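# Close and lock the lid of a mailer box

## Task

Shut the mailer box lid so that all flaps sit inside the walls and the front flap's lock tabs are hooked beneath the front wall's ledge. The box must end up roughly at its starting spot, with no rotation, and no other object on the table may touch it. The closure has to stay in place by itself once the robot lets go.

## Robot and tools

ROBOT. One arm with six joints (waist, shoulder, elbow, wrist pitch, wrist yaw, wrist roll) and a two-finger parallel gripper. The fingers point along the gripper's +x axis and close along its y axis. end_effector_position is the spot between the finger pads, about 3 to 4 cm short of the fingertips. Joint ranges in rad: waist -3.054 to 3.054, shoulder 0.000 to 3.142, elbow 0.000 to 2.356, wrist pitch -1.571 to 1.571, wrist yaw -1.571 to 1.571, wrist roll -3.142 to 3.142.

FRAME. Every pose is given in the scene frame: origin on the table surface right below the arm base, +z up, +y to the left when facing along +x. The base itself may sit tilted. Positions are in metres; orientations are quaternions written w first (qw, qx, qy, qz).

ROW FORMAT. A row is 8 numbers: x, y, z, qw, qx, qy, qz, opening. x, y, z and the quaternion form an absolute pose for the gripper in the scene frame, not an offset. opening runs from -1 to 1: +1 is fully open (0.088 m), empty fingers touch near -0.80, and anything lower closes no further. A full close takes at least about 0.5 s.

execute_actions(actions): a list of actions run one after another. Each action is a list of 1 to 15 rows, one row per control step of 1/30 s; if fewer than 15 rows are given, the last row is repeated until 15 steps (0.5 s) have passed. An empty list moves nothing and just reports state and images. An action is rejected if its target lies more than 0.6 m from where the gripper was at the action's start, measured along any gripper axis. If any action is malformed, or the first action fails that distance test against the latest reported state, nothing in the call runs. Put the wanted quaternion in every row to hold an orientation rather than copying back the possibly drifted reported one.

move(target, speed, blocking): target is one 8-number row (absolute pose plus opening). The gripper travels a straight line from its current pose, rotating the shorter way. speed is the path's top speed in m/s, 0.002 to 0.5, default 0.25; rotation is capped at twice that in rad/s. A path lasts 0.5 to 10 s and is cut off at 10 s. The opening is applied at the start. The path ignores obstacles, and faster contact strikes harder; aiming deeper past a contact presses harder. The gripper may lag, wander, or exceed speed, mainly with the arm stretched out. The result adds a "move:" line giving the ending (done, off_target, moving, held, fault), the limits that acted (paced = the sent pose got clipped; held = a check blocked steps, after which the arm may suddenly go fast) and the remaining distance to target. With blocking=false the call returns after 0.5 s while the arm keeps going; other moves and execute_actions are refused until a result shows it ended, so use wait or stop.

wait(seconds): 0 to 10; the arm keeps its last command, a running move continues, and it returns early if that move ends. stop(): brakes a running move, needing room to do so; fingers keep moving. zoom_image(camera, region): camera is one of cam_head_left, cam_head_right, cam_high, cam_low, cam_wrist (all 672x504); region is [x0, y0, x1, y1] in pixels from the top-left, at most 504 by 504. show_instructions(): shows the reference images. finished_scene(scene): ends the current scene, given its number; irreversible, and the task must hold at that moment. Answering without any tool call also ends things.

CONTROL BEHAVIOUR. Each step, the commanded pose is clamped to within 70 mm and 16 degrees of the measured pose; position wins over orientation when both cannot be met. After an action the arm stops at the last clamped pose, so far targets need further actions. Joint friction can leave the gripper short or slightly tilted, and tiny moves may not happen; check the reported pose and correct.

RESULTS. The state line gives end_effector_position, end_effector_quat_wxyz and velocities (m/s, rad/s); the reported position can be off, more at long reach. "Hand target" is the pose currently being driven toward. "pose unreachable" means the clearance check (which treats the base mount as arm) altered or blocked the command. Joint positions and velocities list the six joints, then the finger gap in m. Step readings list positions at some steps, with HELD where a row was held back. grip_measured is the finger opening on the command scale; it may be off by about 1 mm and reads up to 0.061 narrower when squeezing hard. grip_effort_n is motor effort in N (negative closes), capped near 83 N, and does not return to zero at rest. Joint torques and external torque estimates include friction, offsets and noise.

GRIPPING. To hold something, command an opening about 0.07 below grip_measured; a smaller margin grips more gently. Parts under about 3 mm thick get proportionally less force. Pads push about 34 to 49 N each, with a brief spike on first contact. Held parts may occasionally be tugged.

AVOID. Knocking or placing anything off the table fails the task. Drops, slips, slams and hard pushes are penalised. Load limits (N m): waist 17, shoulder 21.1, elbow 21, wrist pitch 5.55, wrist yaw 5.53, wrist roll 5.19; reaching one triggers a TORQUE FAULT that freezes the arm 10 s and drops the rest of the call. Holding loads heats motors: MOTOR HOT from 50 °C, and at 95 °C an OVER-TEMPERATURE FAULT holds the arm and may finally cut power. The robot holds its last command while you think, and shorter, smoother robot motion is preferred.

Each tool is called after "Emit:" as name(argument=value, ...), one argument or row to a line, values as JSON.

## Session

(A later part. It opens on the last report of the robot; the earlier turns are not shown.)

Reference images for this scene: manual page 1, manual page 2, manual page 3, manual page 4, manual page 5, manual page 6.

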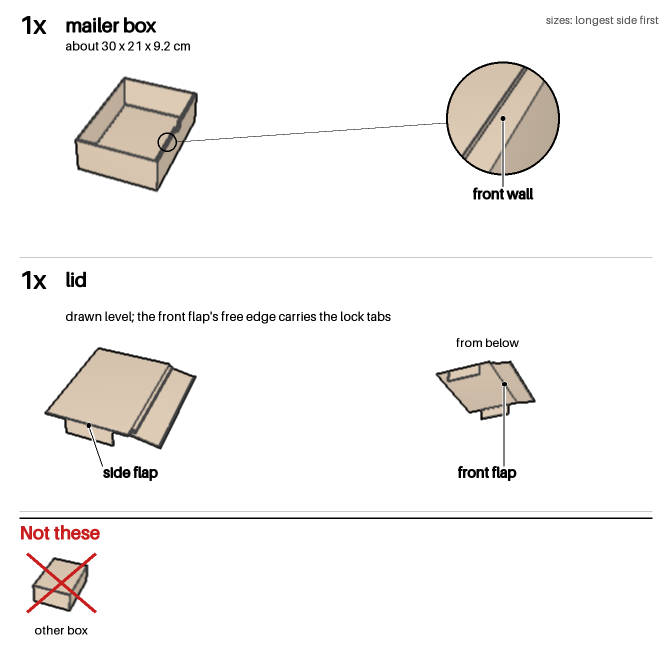

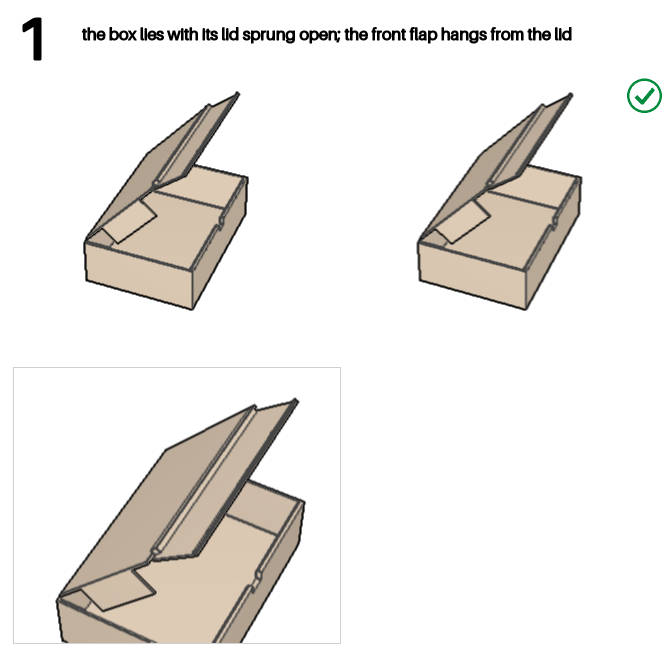

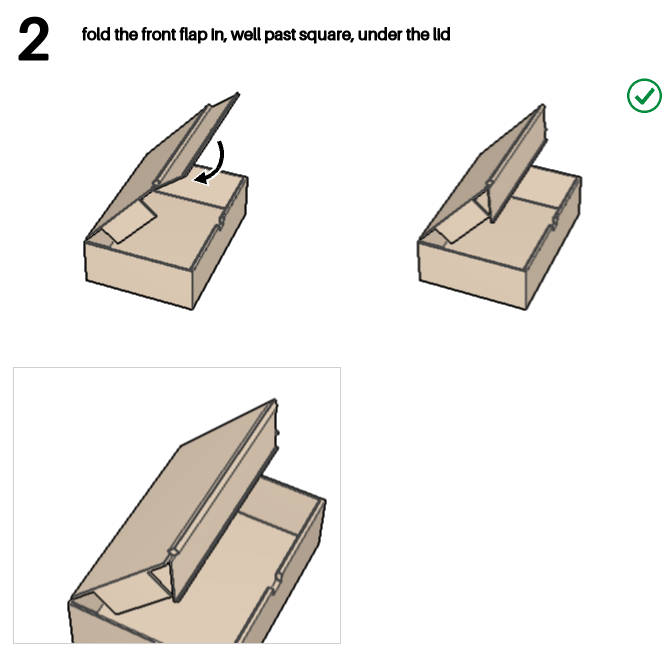

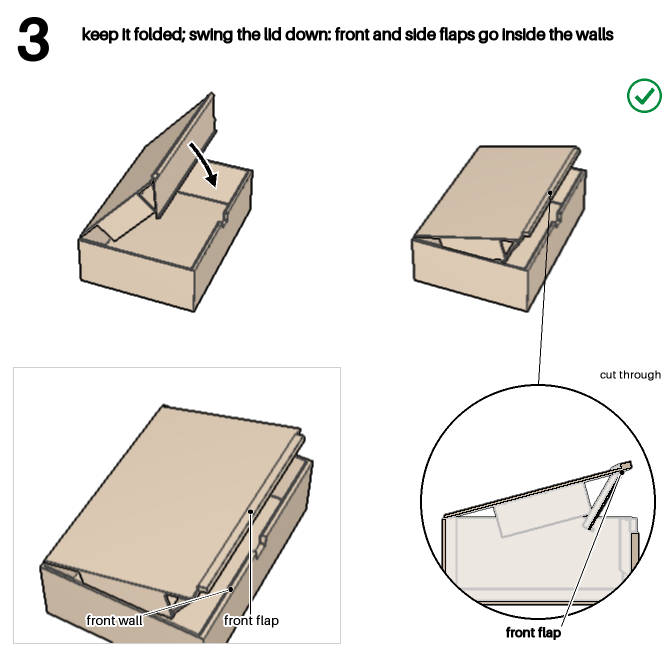

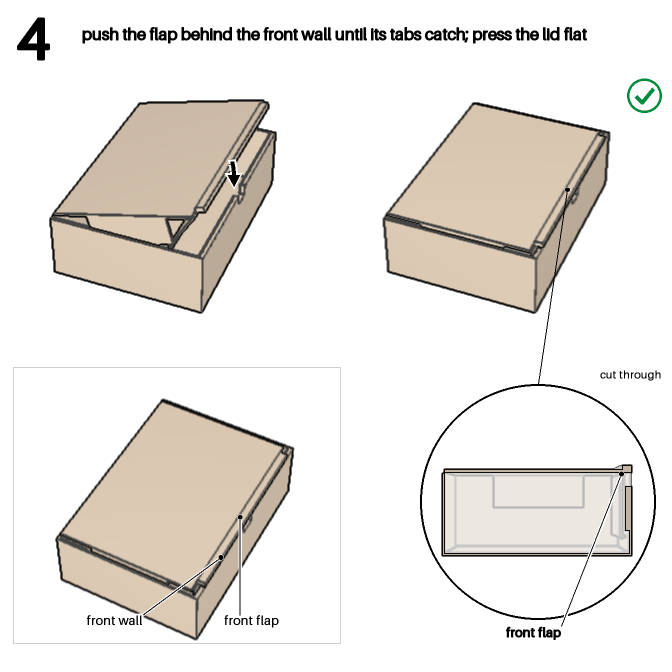

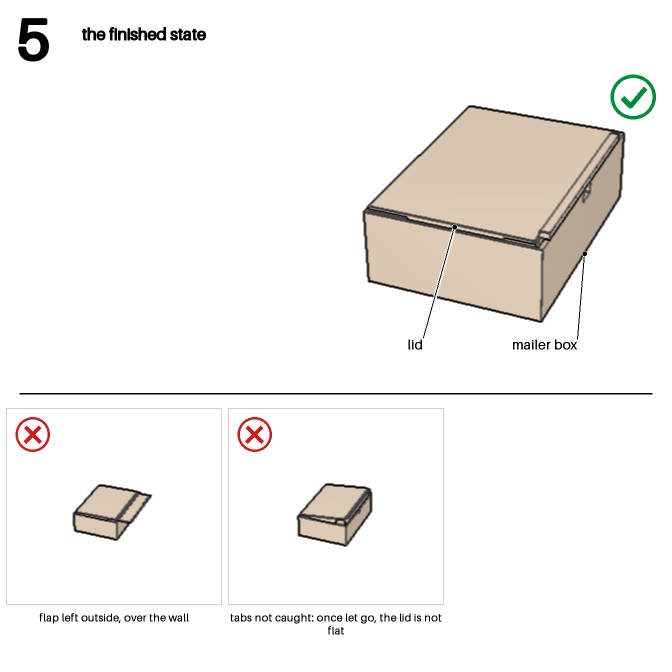

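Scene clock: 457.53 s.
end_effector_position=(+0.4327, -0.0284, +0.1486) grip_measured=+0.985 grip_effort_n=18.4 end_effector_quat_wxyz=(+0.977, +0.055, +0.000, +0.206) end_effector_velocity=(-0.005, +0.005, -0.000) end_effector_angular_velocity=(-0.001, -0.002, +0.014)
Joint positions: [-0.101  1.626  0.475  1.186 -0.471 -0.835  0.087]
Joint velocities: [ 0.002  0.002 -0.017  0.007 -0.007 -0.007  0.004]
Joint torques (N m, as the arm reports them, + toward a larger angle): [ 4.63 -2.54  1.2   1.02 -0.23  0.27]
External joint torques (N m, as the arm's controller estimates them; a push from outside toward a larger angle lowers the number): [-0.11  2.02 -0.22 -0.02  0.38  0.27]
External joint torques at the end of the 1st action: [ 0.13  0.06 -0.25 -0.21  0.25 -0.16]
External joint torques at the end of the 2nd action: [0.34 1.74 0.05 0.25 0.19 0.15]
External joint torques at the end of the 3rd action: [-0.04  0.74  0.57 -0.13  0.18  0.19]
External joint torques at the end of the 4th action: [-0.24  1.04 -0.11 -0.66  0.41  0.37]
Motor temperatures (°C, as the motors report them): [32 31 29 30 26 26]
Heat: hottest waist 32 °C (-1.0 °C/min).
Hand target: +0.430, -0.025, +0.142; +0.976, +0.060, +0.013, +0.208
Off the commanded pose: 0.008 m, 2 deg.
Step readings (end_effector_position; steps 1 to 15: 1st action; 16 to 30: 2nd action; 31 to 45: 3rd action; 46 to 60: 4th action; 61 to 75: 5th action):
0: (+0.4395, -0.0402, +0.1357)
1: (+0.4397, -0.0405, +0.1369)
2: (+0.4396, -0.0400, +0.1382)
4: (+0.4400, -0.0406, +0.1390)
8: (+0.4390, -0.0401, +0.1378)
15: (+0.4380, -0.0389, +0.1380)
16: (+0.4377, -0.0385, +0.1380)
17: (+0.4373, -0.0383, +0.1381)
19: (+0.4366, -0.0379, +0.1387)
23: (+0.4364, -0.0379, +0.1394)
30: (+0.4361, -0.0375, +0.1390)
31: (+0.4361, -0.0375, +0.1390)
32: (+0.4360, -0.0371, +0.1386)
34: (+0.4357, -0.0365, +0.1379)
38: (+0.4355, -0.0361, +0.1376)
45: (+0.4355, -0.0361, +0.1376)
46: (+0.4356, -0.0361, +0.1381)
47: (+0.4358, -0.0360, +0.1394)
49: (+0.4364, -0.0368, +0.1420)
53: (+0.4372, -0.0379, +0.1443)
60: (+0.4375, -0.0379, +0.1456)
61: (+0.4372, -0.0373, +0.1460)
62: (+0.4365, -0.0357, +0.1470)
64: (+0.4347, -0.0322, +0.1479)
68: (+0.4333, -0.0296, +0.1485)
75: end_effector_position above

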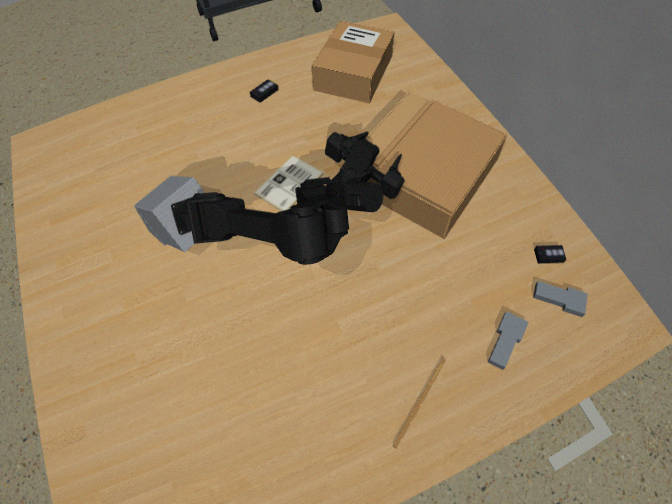

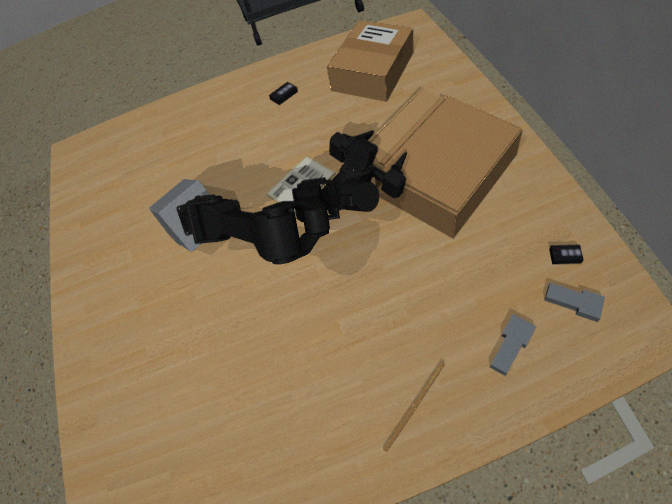

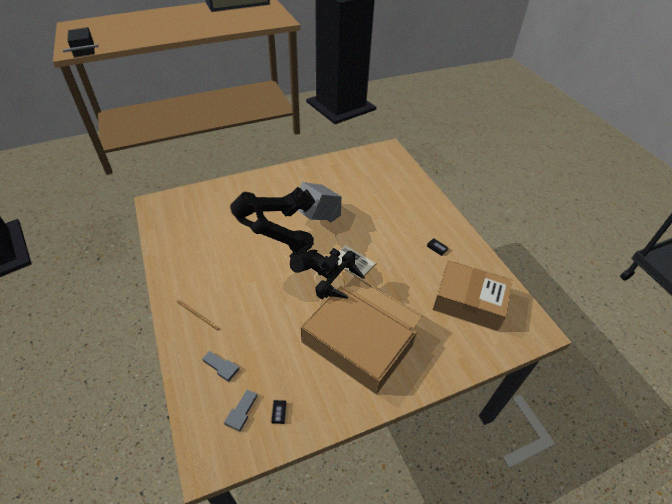

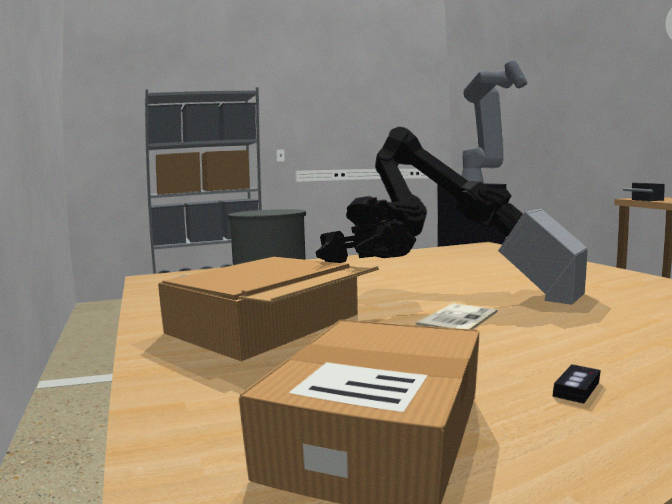

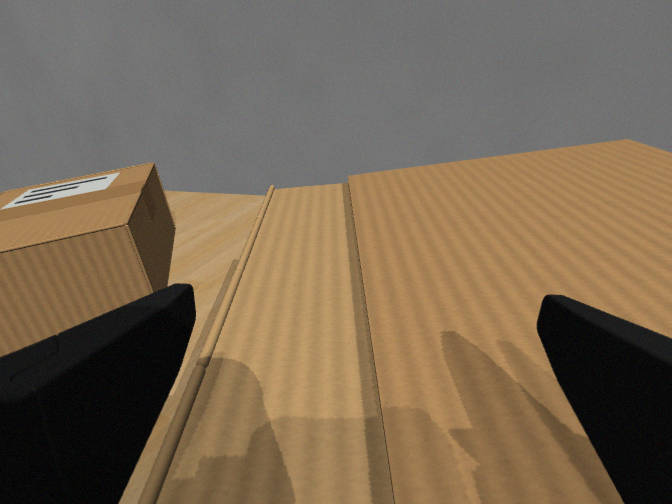

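Emit:
execute_actions(
  actions=[
    [[0.433,-0.03,0.138,0.976,-0.06,-0.013,0.208,0.9]],
    [[0.433,-0.03,0.13,0.963,-0.17,-0.036,0.205,0.9]],
    [[0.434,-0.032,0.123,0.945,-0.253,-0.054,0.2,0.85]],
    [[0.434,-0.032,0.123,0.945,-0.253,-0.054,0.2,0.85]],
  ],
)

Emit:
zoom_image(
  camera="cam_low",
  region=[150,150,430,370],
)

Scene clock: 465.47 s.
end_effector_position=(+0.4331, -0.0319, +0.1259) grip_measured=+0.852 grip_effort_n=-10.9 end_effector_quat_wxyz=(+0.946, -0.251, -0.055, +0.200) end_effector_velocity=(-0.002, +0.003, +0.003) end_effector_angular_velocity=(+0.017, -0.010, +0.019)
Joint positions: [-0.166  1.688  0.496  1.213 -0.524 -1.466  0.081]
Joint velocities: [ 0.002 -0.002 -0.002 -0.007 -0.022  0.007 -0.   ]
Joint torques (N m, as the arm reports them, + toward a larger angle): [ 4.53 -3.12  1.9   1.23 -0.78 -0.12]
External joint torques (N m, as the arm's controller estimates them; a push from outside toward a larger angle lowers the number): [-0.33  1.65  0.87  0.22 -0.16 -0.15]
External joint torques at the end of the 1st action: [-0.34  1.38  0.88 -0.23 -0.18 -0.13]
External joint torques at the end of the 2nd action: [-0.15  1.68  0.93  0.21 -0.15 -0.14]
External joint torques at the end of the 3rd action: [-0.32  1.65  0.86  0.17 -0.12 -0.15]
Motor temperatures (°C, as the motors report them): [32 30 29 30 26 26]
Heat: hottest waist 32 °C (-1.0 °C/min).
Hand target: +0.434, -0.032, +0.123; +0.945, -0.253, -0.054, +0.200
Off the commanded pose: 0.003 m, 0 deg.
Step readings (end_effector_position; steps 1 to 15: 1st action; 16 to 30: 2nd action; 31 to 45: 3rd action; 46 to 60: 4th action):
0: (+0.4326, -0.0282, +0.1488)
1: (+0.4325, -0.0283, +0.1480)
2: (+0.4324, -0.0286, +0.1463)
4: (+0.4320, -0.0293, +0.1430)
8: (+0.4321, -0.0302, +0.1414)
15: (+0.4323, -0.0303, +0.1408)
16: (+0.4322, -0.0299, +0.1402)
17: (+0.4325, -0.0303, +0.1391)
19: (+0.4324, -0.0302, +0.1357)
23: (+0.4320, -0.0299, +0.1331)
30: (+0.4321, -0.0300, +0.1324)
31: (+0.4323, -0.0300, +0.1323)
32: (+0.4326, -0.0305, +0.1313)
34: (+0.4328, -0.0311, +0.1280)
38: (+0.4330, -0.0316, +0.1262)
45: (+0.4332, -0.0318, +0.1259)
46: (+0.4332, -0.0318, +0.1259)
47: (+0.4331, -0.0318, +0.1259)
49: (+0.4332, -0.0320, +0.1258)
53: (+0.4331, -0.0319, +0.1259)
60: end_effector_position above

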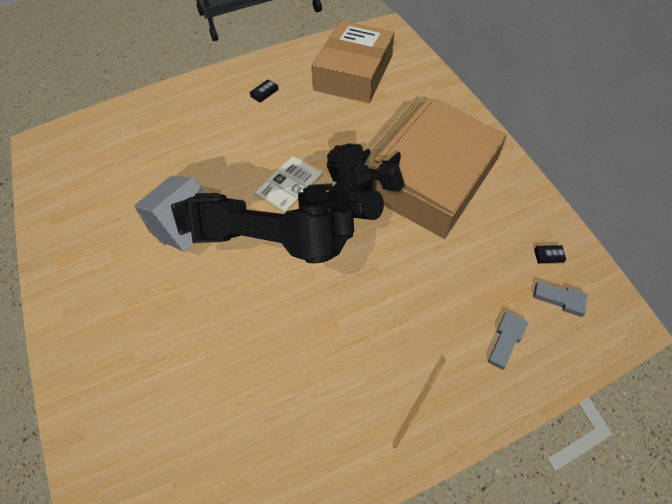

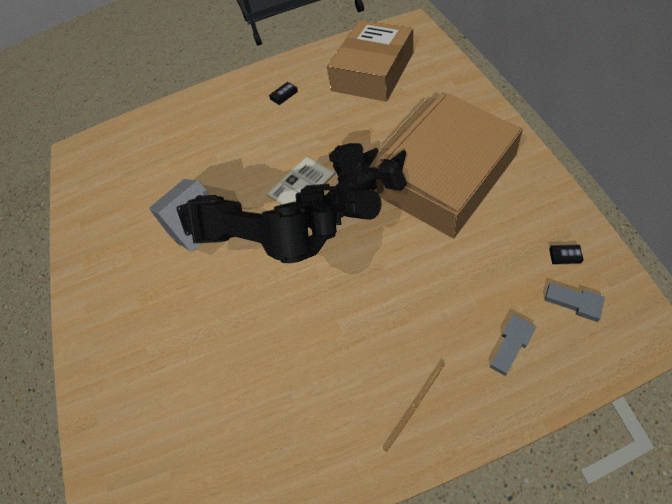

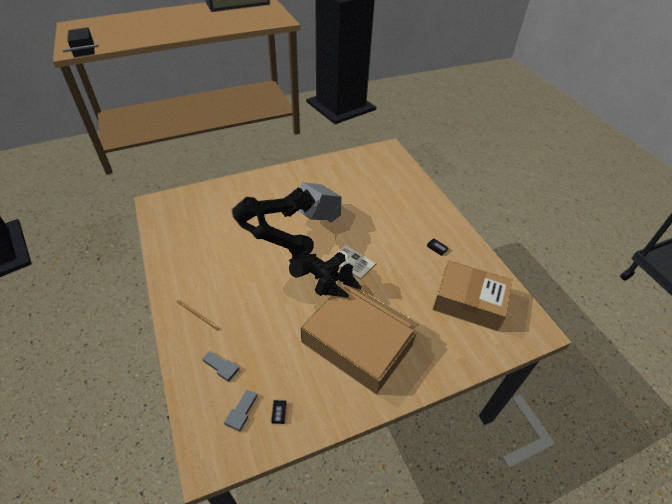

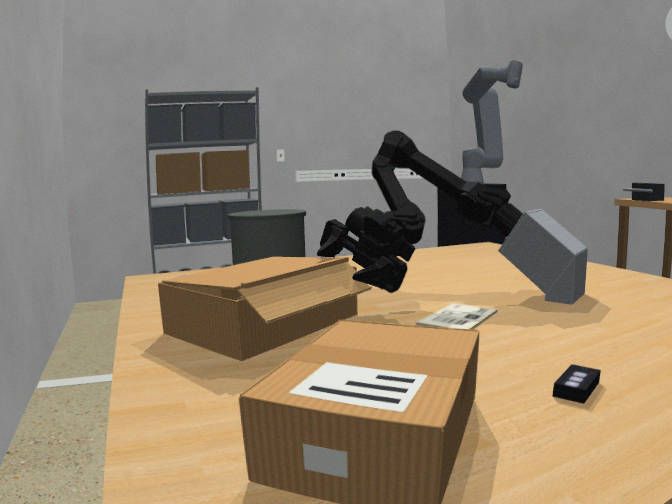

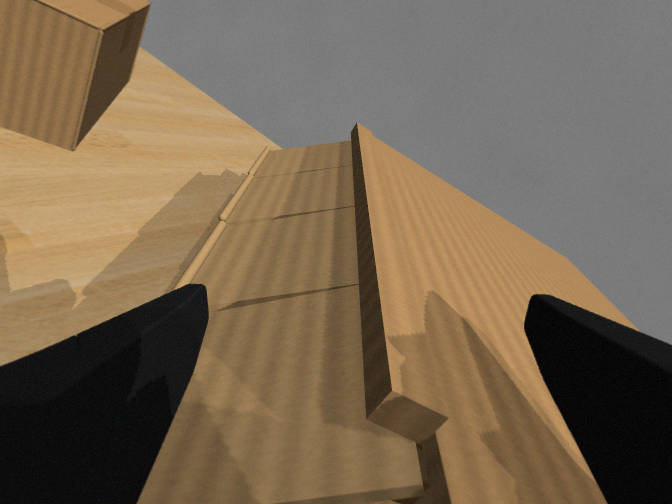

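Region (150, 150, 430, 370) of cam_low's 672x504 image, scaled by 1.800, with more detail than that image has; it fills the top 396 rows of this view, and the rest is white.

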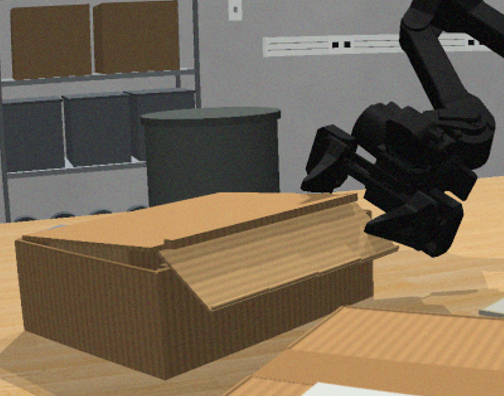

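Working. Now move B inward horizontally.

Emit:
execute_actions(
  actions=[
    [[0.437,-0.038,0.12,0.945,-0.253,-0.054,0.2,0.8]],
    [[0.44,-0.044,0.119,0.945,-0.253,-0.054,0.2,0.75]],
    [[0.442,-0.049,0.12,0.945,-0.253,-0.054,0.2,0.68]],
  ],
)

Emit:
zoom_image(
  camera="cam_low",
  region=[150,150,430,370],
)

Scene clock: 471.03 s.
end_effector_position=(+0.4408, -0.0415, +0.1271) grip_measured=+0.685 grip_effort_n=-18.8 end_effector_quat_wxyz=(+0.944, -0.249, -0.068, +0.206) end_effector_velocity=(+0.001, -0.001, +0.000) end_effector_angular_velocity=(-0.003, -0.002, +0.008)
Joint positions: [-0.192  1.665  0.542  1.141 -0.579 -1.469  0.073]
Joint velocities: [-0.002 -0.007  0.007 -0.022 -0.007 -0.007 -0.001]
Joint torques (N m, as the arm reports them, + toward a larger angle): [ 3.19 -4.55  2.2   0.69 -0.21 -0.02]
External joint torques (N m, as the arm's controller estimates them; a push from outside toward a larger angle lowers the number): [-1.67  0.48  0.94 -0.31  0.41 -0.05]
External joint torques at the end of the 1st action: [-0.91  1.02  0.91 -0.3   0.17 -0.09]
External joint torques at the end of the 2nd action: [-1.42  0.62  1.11 -0.32  0.41 -0.04]
Motor temperatures (°C, as the motors report them): [32 30 29 30 26 26]
Heat: hottest waist 32 °C (-1.0 °C/min).
Hand target: +0.442, -0.049, +0.120; +0.945, -0.253, -0.054, +0.200
Off the commanded pose: 0.010 m, 2 deg.
Step readings (end_effector_position; steps 1 to 15: 1st action; 16 to 30: 2nd action; 31 to 45: 3rd action):
0: (+0.4331, -0.0318, +0.1258)
1: (+0.4335, -0.0323, +0.1260)
2: (+0.4337, -0.0328, +0.1255)
4: (+0.4347, -0.0339, +0.1254)
8: (+0.4356, -0.0346, +0.1254)
15: (+0.4358, -0.0345, +0.1255)
16: (+0.4359, -0.0346, +0.1253)
17: (+0.4364, -0.0351, +0.1255)
19: (+0.4375, -0.0361, +0.1256)
23: (+0.4381, -0.0366, +0.1258)
30: (+0.4383, -0.0369, +0.1259)
31: (+0.4385, -0.0373, +0.1261)
32: (+0.4387, -0.0378, +0.1263)
34: (+0.4397, -0.0395, +0.1267)
38: (+0.4406, -0.0413, +0.1270)
45: end_effector_position above

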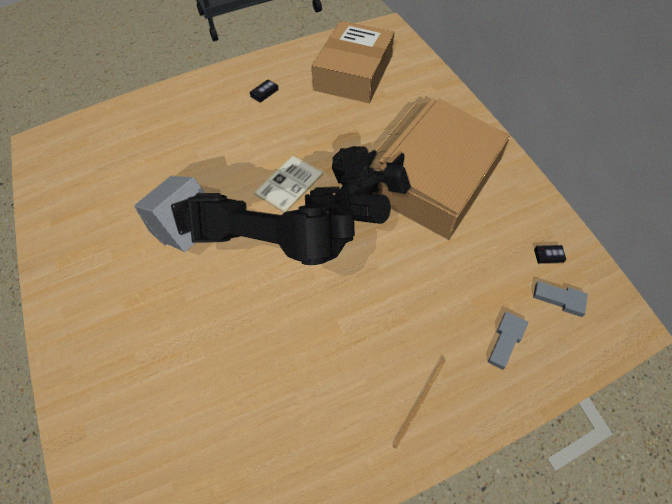

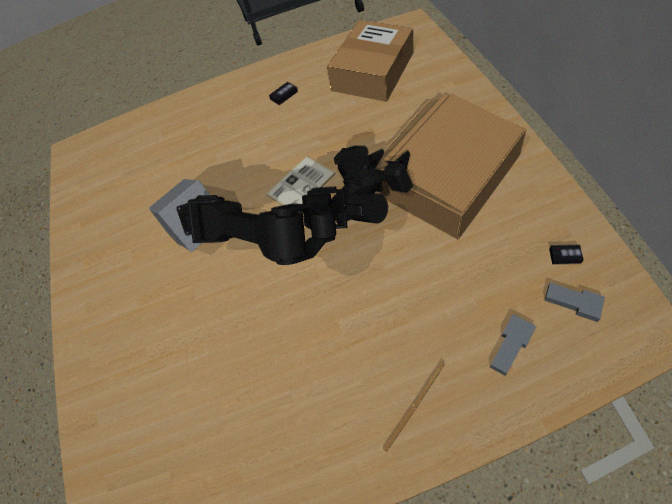

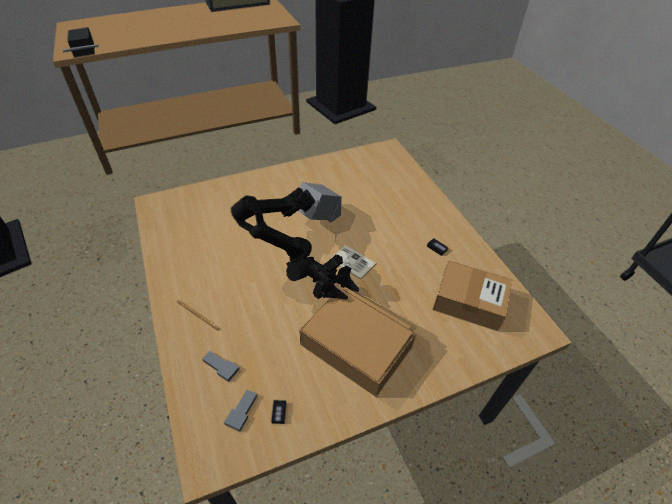

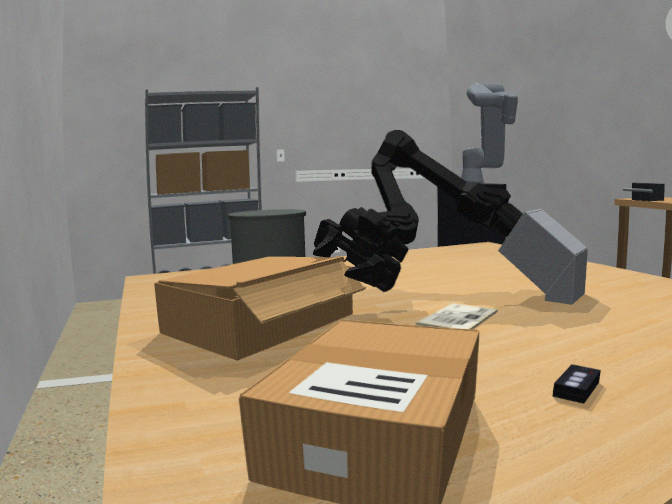

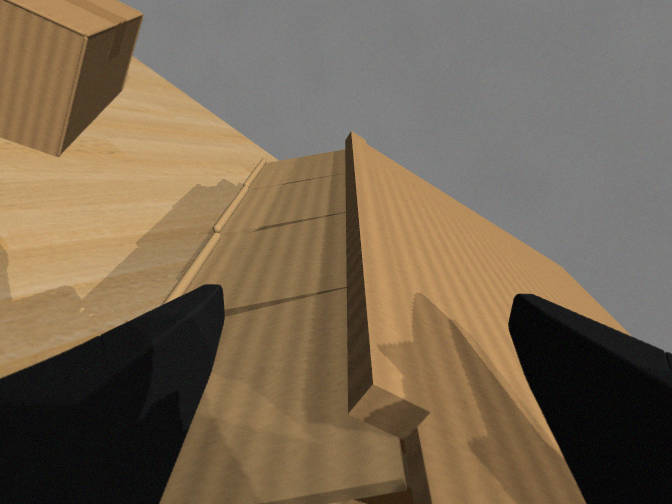

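Region (150, 150, 430, 370) of cam_low's 672x504 image, scaled by 1.800, with more detail than that image has; it fills the top 396 rows of this view, and the rest is white.

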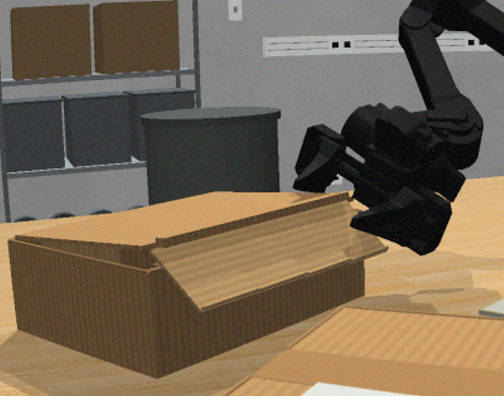

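Emit:
execute_actions(
  actions=[
    [[0.438,-0.036,0.122,0.94,-0.27,-0.057,0.2,0.9]],
    [[0.437,-0.034,0.116,0.919,-0.335,-0.071,0.195,1]],
    [[0.437,-0.034,0.114,0.91,-0.36,-0.076,0.193,1]],
  ],
)

Emit:
zoom_image(
  camera="cam_low",
  region=[250,200,430,340],
)

Scene clock: 480.33 s.
end_effector_position=(+0.4377, -0.0309, +0.1286) grip_measured=+0.996 grip_effort_n=20.2 end_effector_quat_wxyz=(+0.910, -0.353, -0.099, +0.192) end_effector_velocity=(-0.002, +0.001, -0.003) end_effector_angular_velocity=(-0.020, +0.006, +0.002)
Joint positions: [-0.172  1.71   0.522  1.222 -0.573 -1.689  0.088]
Joint velocities: [-0.002 -0.002 -0.007 -0.007  0.007 -0.022  0.   ]
Joint torques (N m, as the arm reports them, + toward a larger angle): [ 2.68 -2.41  1.23  1.06  0.26 -0.4 ]
External joint torques (N m, as the arm's controller estimates them; a push from outside toward a larger angle lowers the number): [-2.26  2.43  0.27  0.08  0.87 -0.45]
External joint torques at the end of the 1st action: [ 0.04  1.75 -0.37  0.15  0.31 -0.18]
External joint torques at the end of the 2nd action: [-1.49  2.47  0.26 -0.03  0.64 -0.39]
Motor temperatures (°C, as the motors report them): [32 31 29 30 26 26]
Heat: hottest waist 32 °C (-1.0 °C/min).
Hand target: +0.437, -0.034, +0.114; +0.910, -0.360, -0.076, +0.193
Off the commanded pose: 0.015 m, 3 deg.
Step readings (end_effector_position; steps 1 to 15: 1st action; 16 to 30: 2nd action; 31 to 45: 3rd action):
0: (+0.4407, -0.0415, +0.1272)
1: (+0.4407, -0.0414, +0.1274)
2: (+0.4408, -0.0417, +0.1279)
4: (+0.4410, -0.0420, +0.1289)
8: (+0.4406, -0.0404, +0.1285)
15: (+0.4397, -0.0390, +0.1268)
16: (+0.4398, -0.0388, +0.1266)
17: (+0.4398, -0.0384, +0.1267)
19: (+0.4395, -0.0367, +0.1277)
23: (+0.4388, -0.0344, +0.1281)
30: (+0.4384, -0.0333, +0.1282)
31: (+0.4383, -0.0330, +0.1282)
32: (+0.4382, -0.0327, +0.1284)
34: (+0.4380, -0.0319, +0.1286)
38: (+0.4377, -0.0310, +0.1285)
45: end_effector_position above

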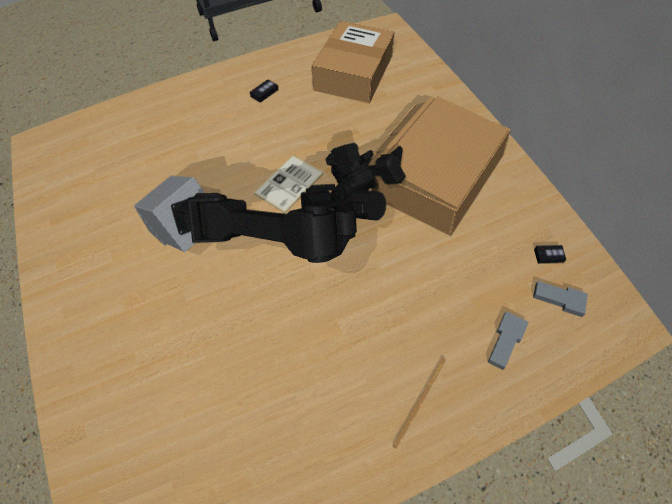

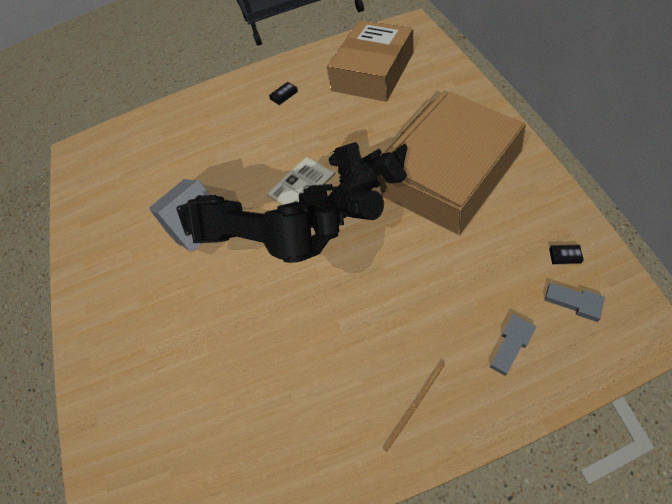

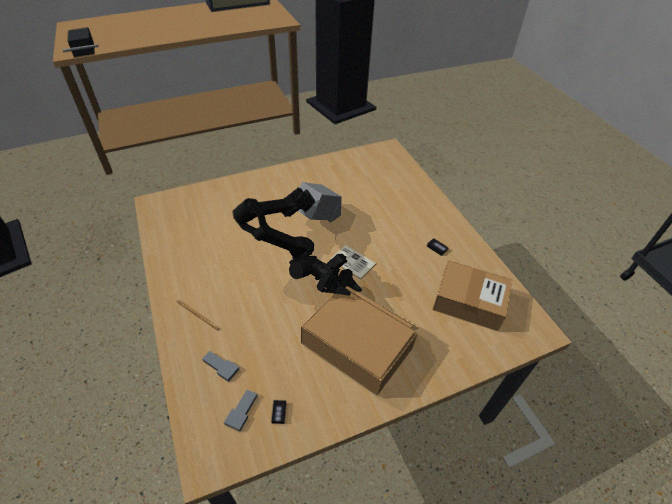

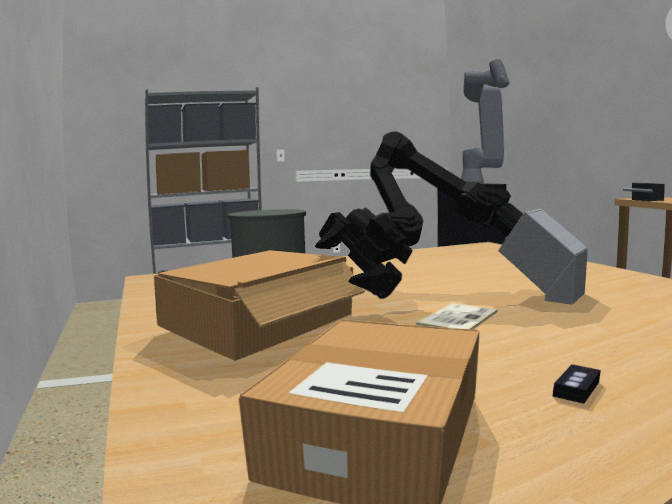

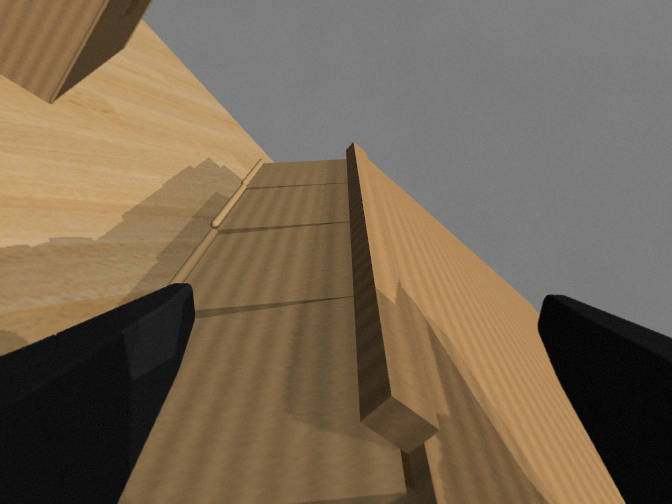

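Region (250, 200, 430, 340) of cam_low's 672x504 image, scaled by 2.800, with more detail than that image has.

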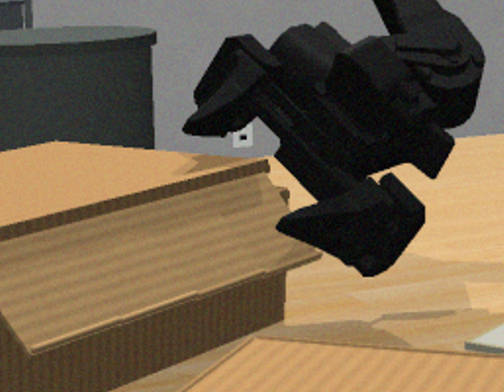

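Emit:
execute_actions(
  actions=[
    [[0.44,-0.037,0.125,0.91,-0.36,-0.076,0.193,1]],
    [[0.443,-0.044,0.128,0.91,-0.36,-0.076,0.193,1]],
    [[0.446,-0.051,0.131,0.91,-0.36,-0.076,0.193,1]],
    [[0.449,-0.057,0.135,0.91,-0.36,-0.076,0.193,1]],
  ],
)

Emit:
zoom_image(
  camera="cam_low",
  region=[220,190,430,350],
)

Scene clock: 488.53 s.
end_effector_position=(+0.4472, -0.0522, +0.1340) grip_measured=+0.996 grip_effort_n=17.4 end_effector_quat_wxyz=(+0.910, -0.355, -0.076, +0.198) end_effector_velocity=(+0.000, -0.002, -0.004) end_effector_angular_velocity=(-0.012, +0.023, -0.006)
Joint positions: [-0.182  1.6    0.566  1.042 -0.541 -1.697  0.088]
Joint velocities: [-0.002 -0.007  0.002 -0.022  0.022 -0.007 -0.   ]
Joint torques (N m, as the arm reports them, + toward a larger angle): [ 4.65 -5.03  2.69  0.85 -0.65 -0.1 ]
External joint torques (N m, as the arm's controller estimates them; a push from outside toward a larger angle lowers the number): [-0.1   0.1   1.01 -0.17 -0.03 -0.15]
External joint torques at the end of the 1st action: [-0.86  0.61  0.37 -0.36  0.57 -0.26]
External joint torques at the end of the 2nd action: [-0.64  0.18  0.92 -0.21  0.28 -0.18]
External joint torques at the end of the 3rd action: [-0.32 -0.15  1.11 -0.11  0.02 -0.16]
Motor temperatures (°C, as the motors report them): [32 31 29 30 26 26]
Heat: hottest waist 32 °C (-1.0 °C/min).
Hand target: +0.449, -0.057, +0.135; +0.910, -0.360, -0.076, +0.193
Off the commanded pose: 0.005 m, 1 deg.
Step readings (end_effector_position; steps 1 to 15: 1st action; 16 to 30: 2nd action; 31 to 45: 3rd action; 46 to 60: 4th action):
0: (+0.4377, -0.0308, +0.1287)
1: (+0.4378, -0.0307, +0.1291)
2: (+0.4378, -0.0301, +0.1293)
4: (+0.4382, -0.0307, +0.1299)
8: (+0.4392, -0.0329, +0.1303)
15: (+0.4394, -0.0329, +0.1303)
16: (+0.4396, -0.0331, +0.1304)
17: (+0.4399, -0.0336, +0.1306)
19: (+0.4404, -0.0360, +0.1303)
23: (+0.4411, -0.0381, +0.1302)
30: (+0.4412, -0.0384, +0.1303)
31: (+0.4415, -0.0388, +0.1304)
32: (+0.4419, -0.0396, +0.1304)
34: (+0.4429, -0.0430, +0.1305)
38: (+0.4442, -0.0463, +0.1307)
45: (+0.4444, -0.0464, +0.1307)
46: (+0.4445, -0.0465, +0.1307)
47: (+0.4447, -0.0470, +0.1311)
49: (+0.4456, -0.0492, +0.1324)
53: (+0.4474, -0.0525, +0.1343)
60: end_effector_position above

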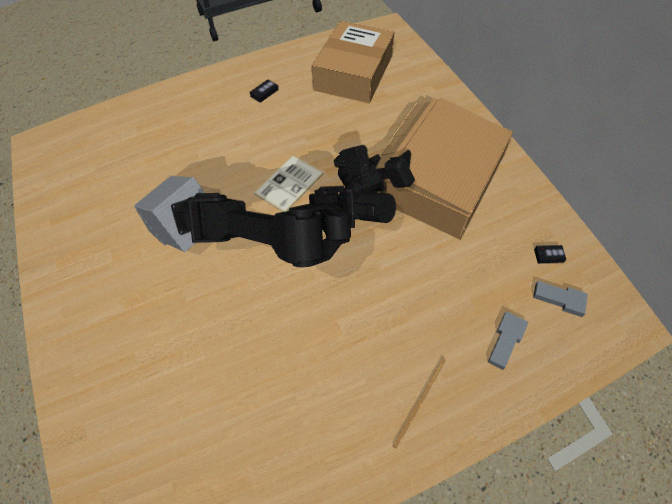

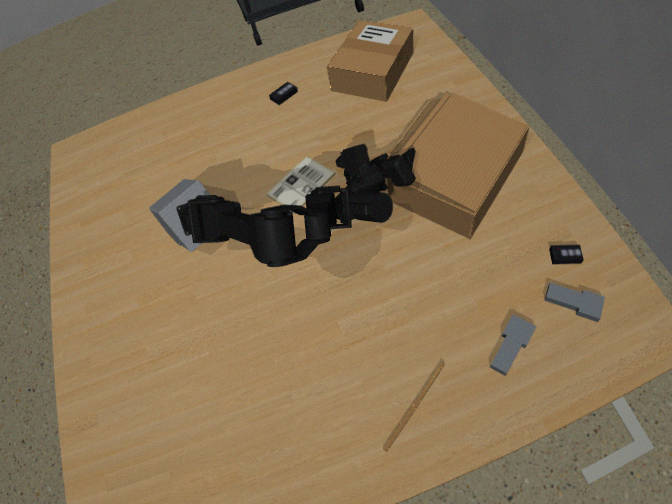

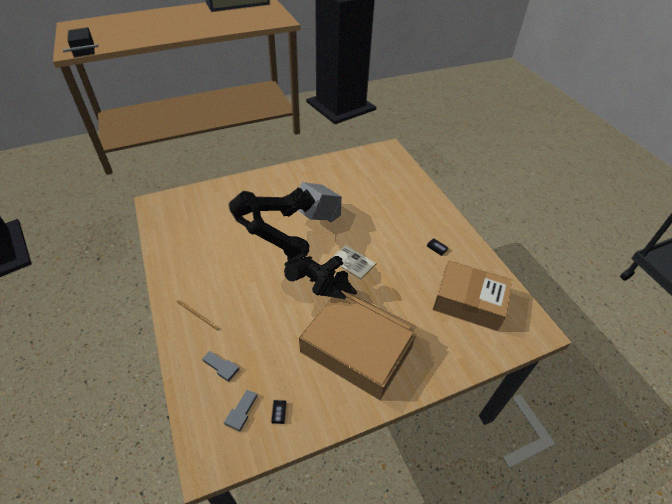

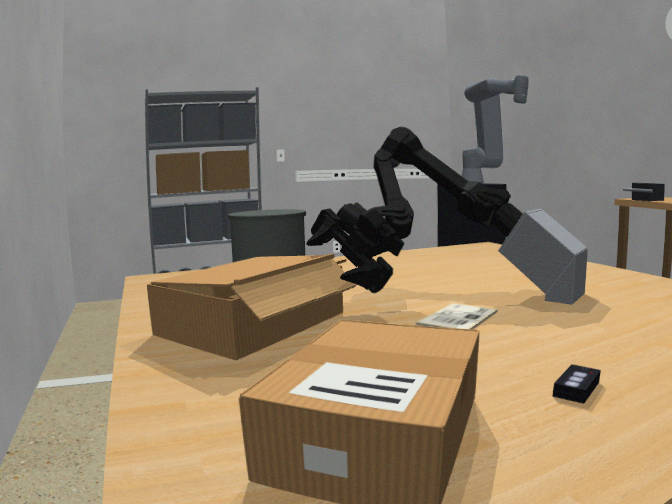

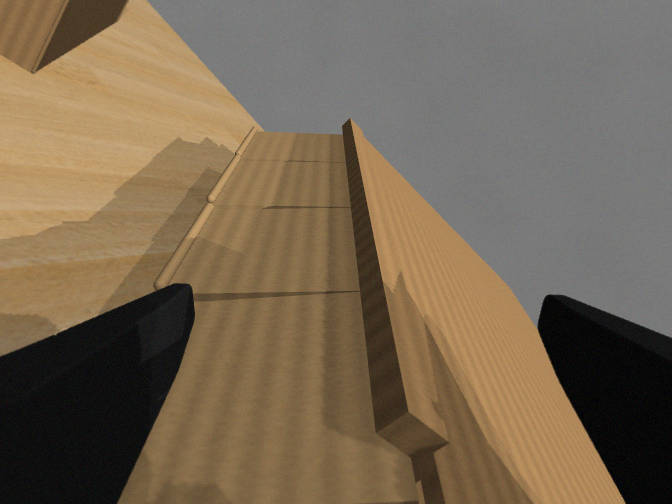

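Region (220, 190, 430, 350) of cam_low's 672x504 image, scaled by 2.400, with more detail than that image has; it fills the top 384 rows of this view, and the rest is white.

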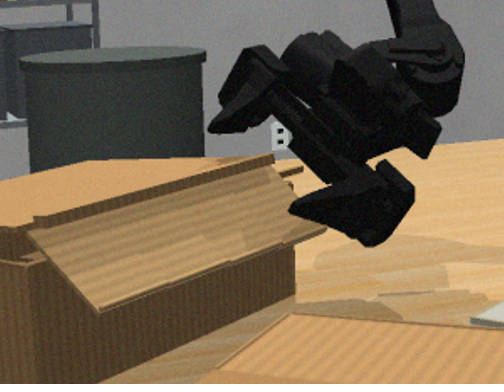

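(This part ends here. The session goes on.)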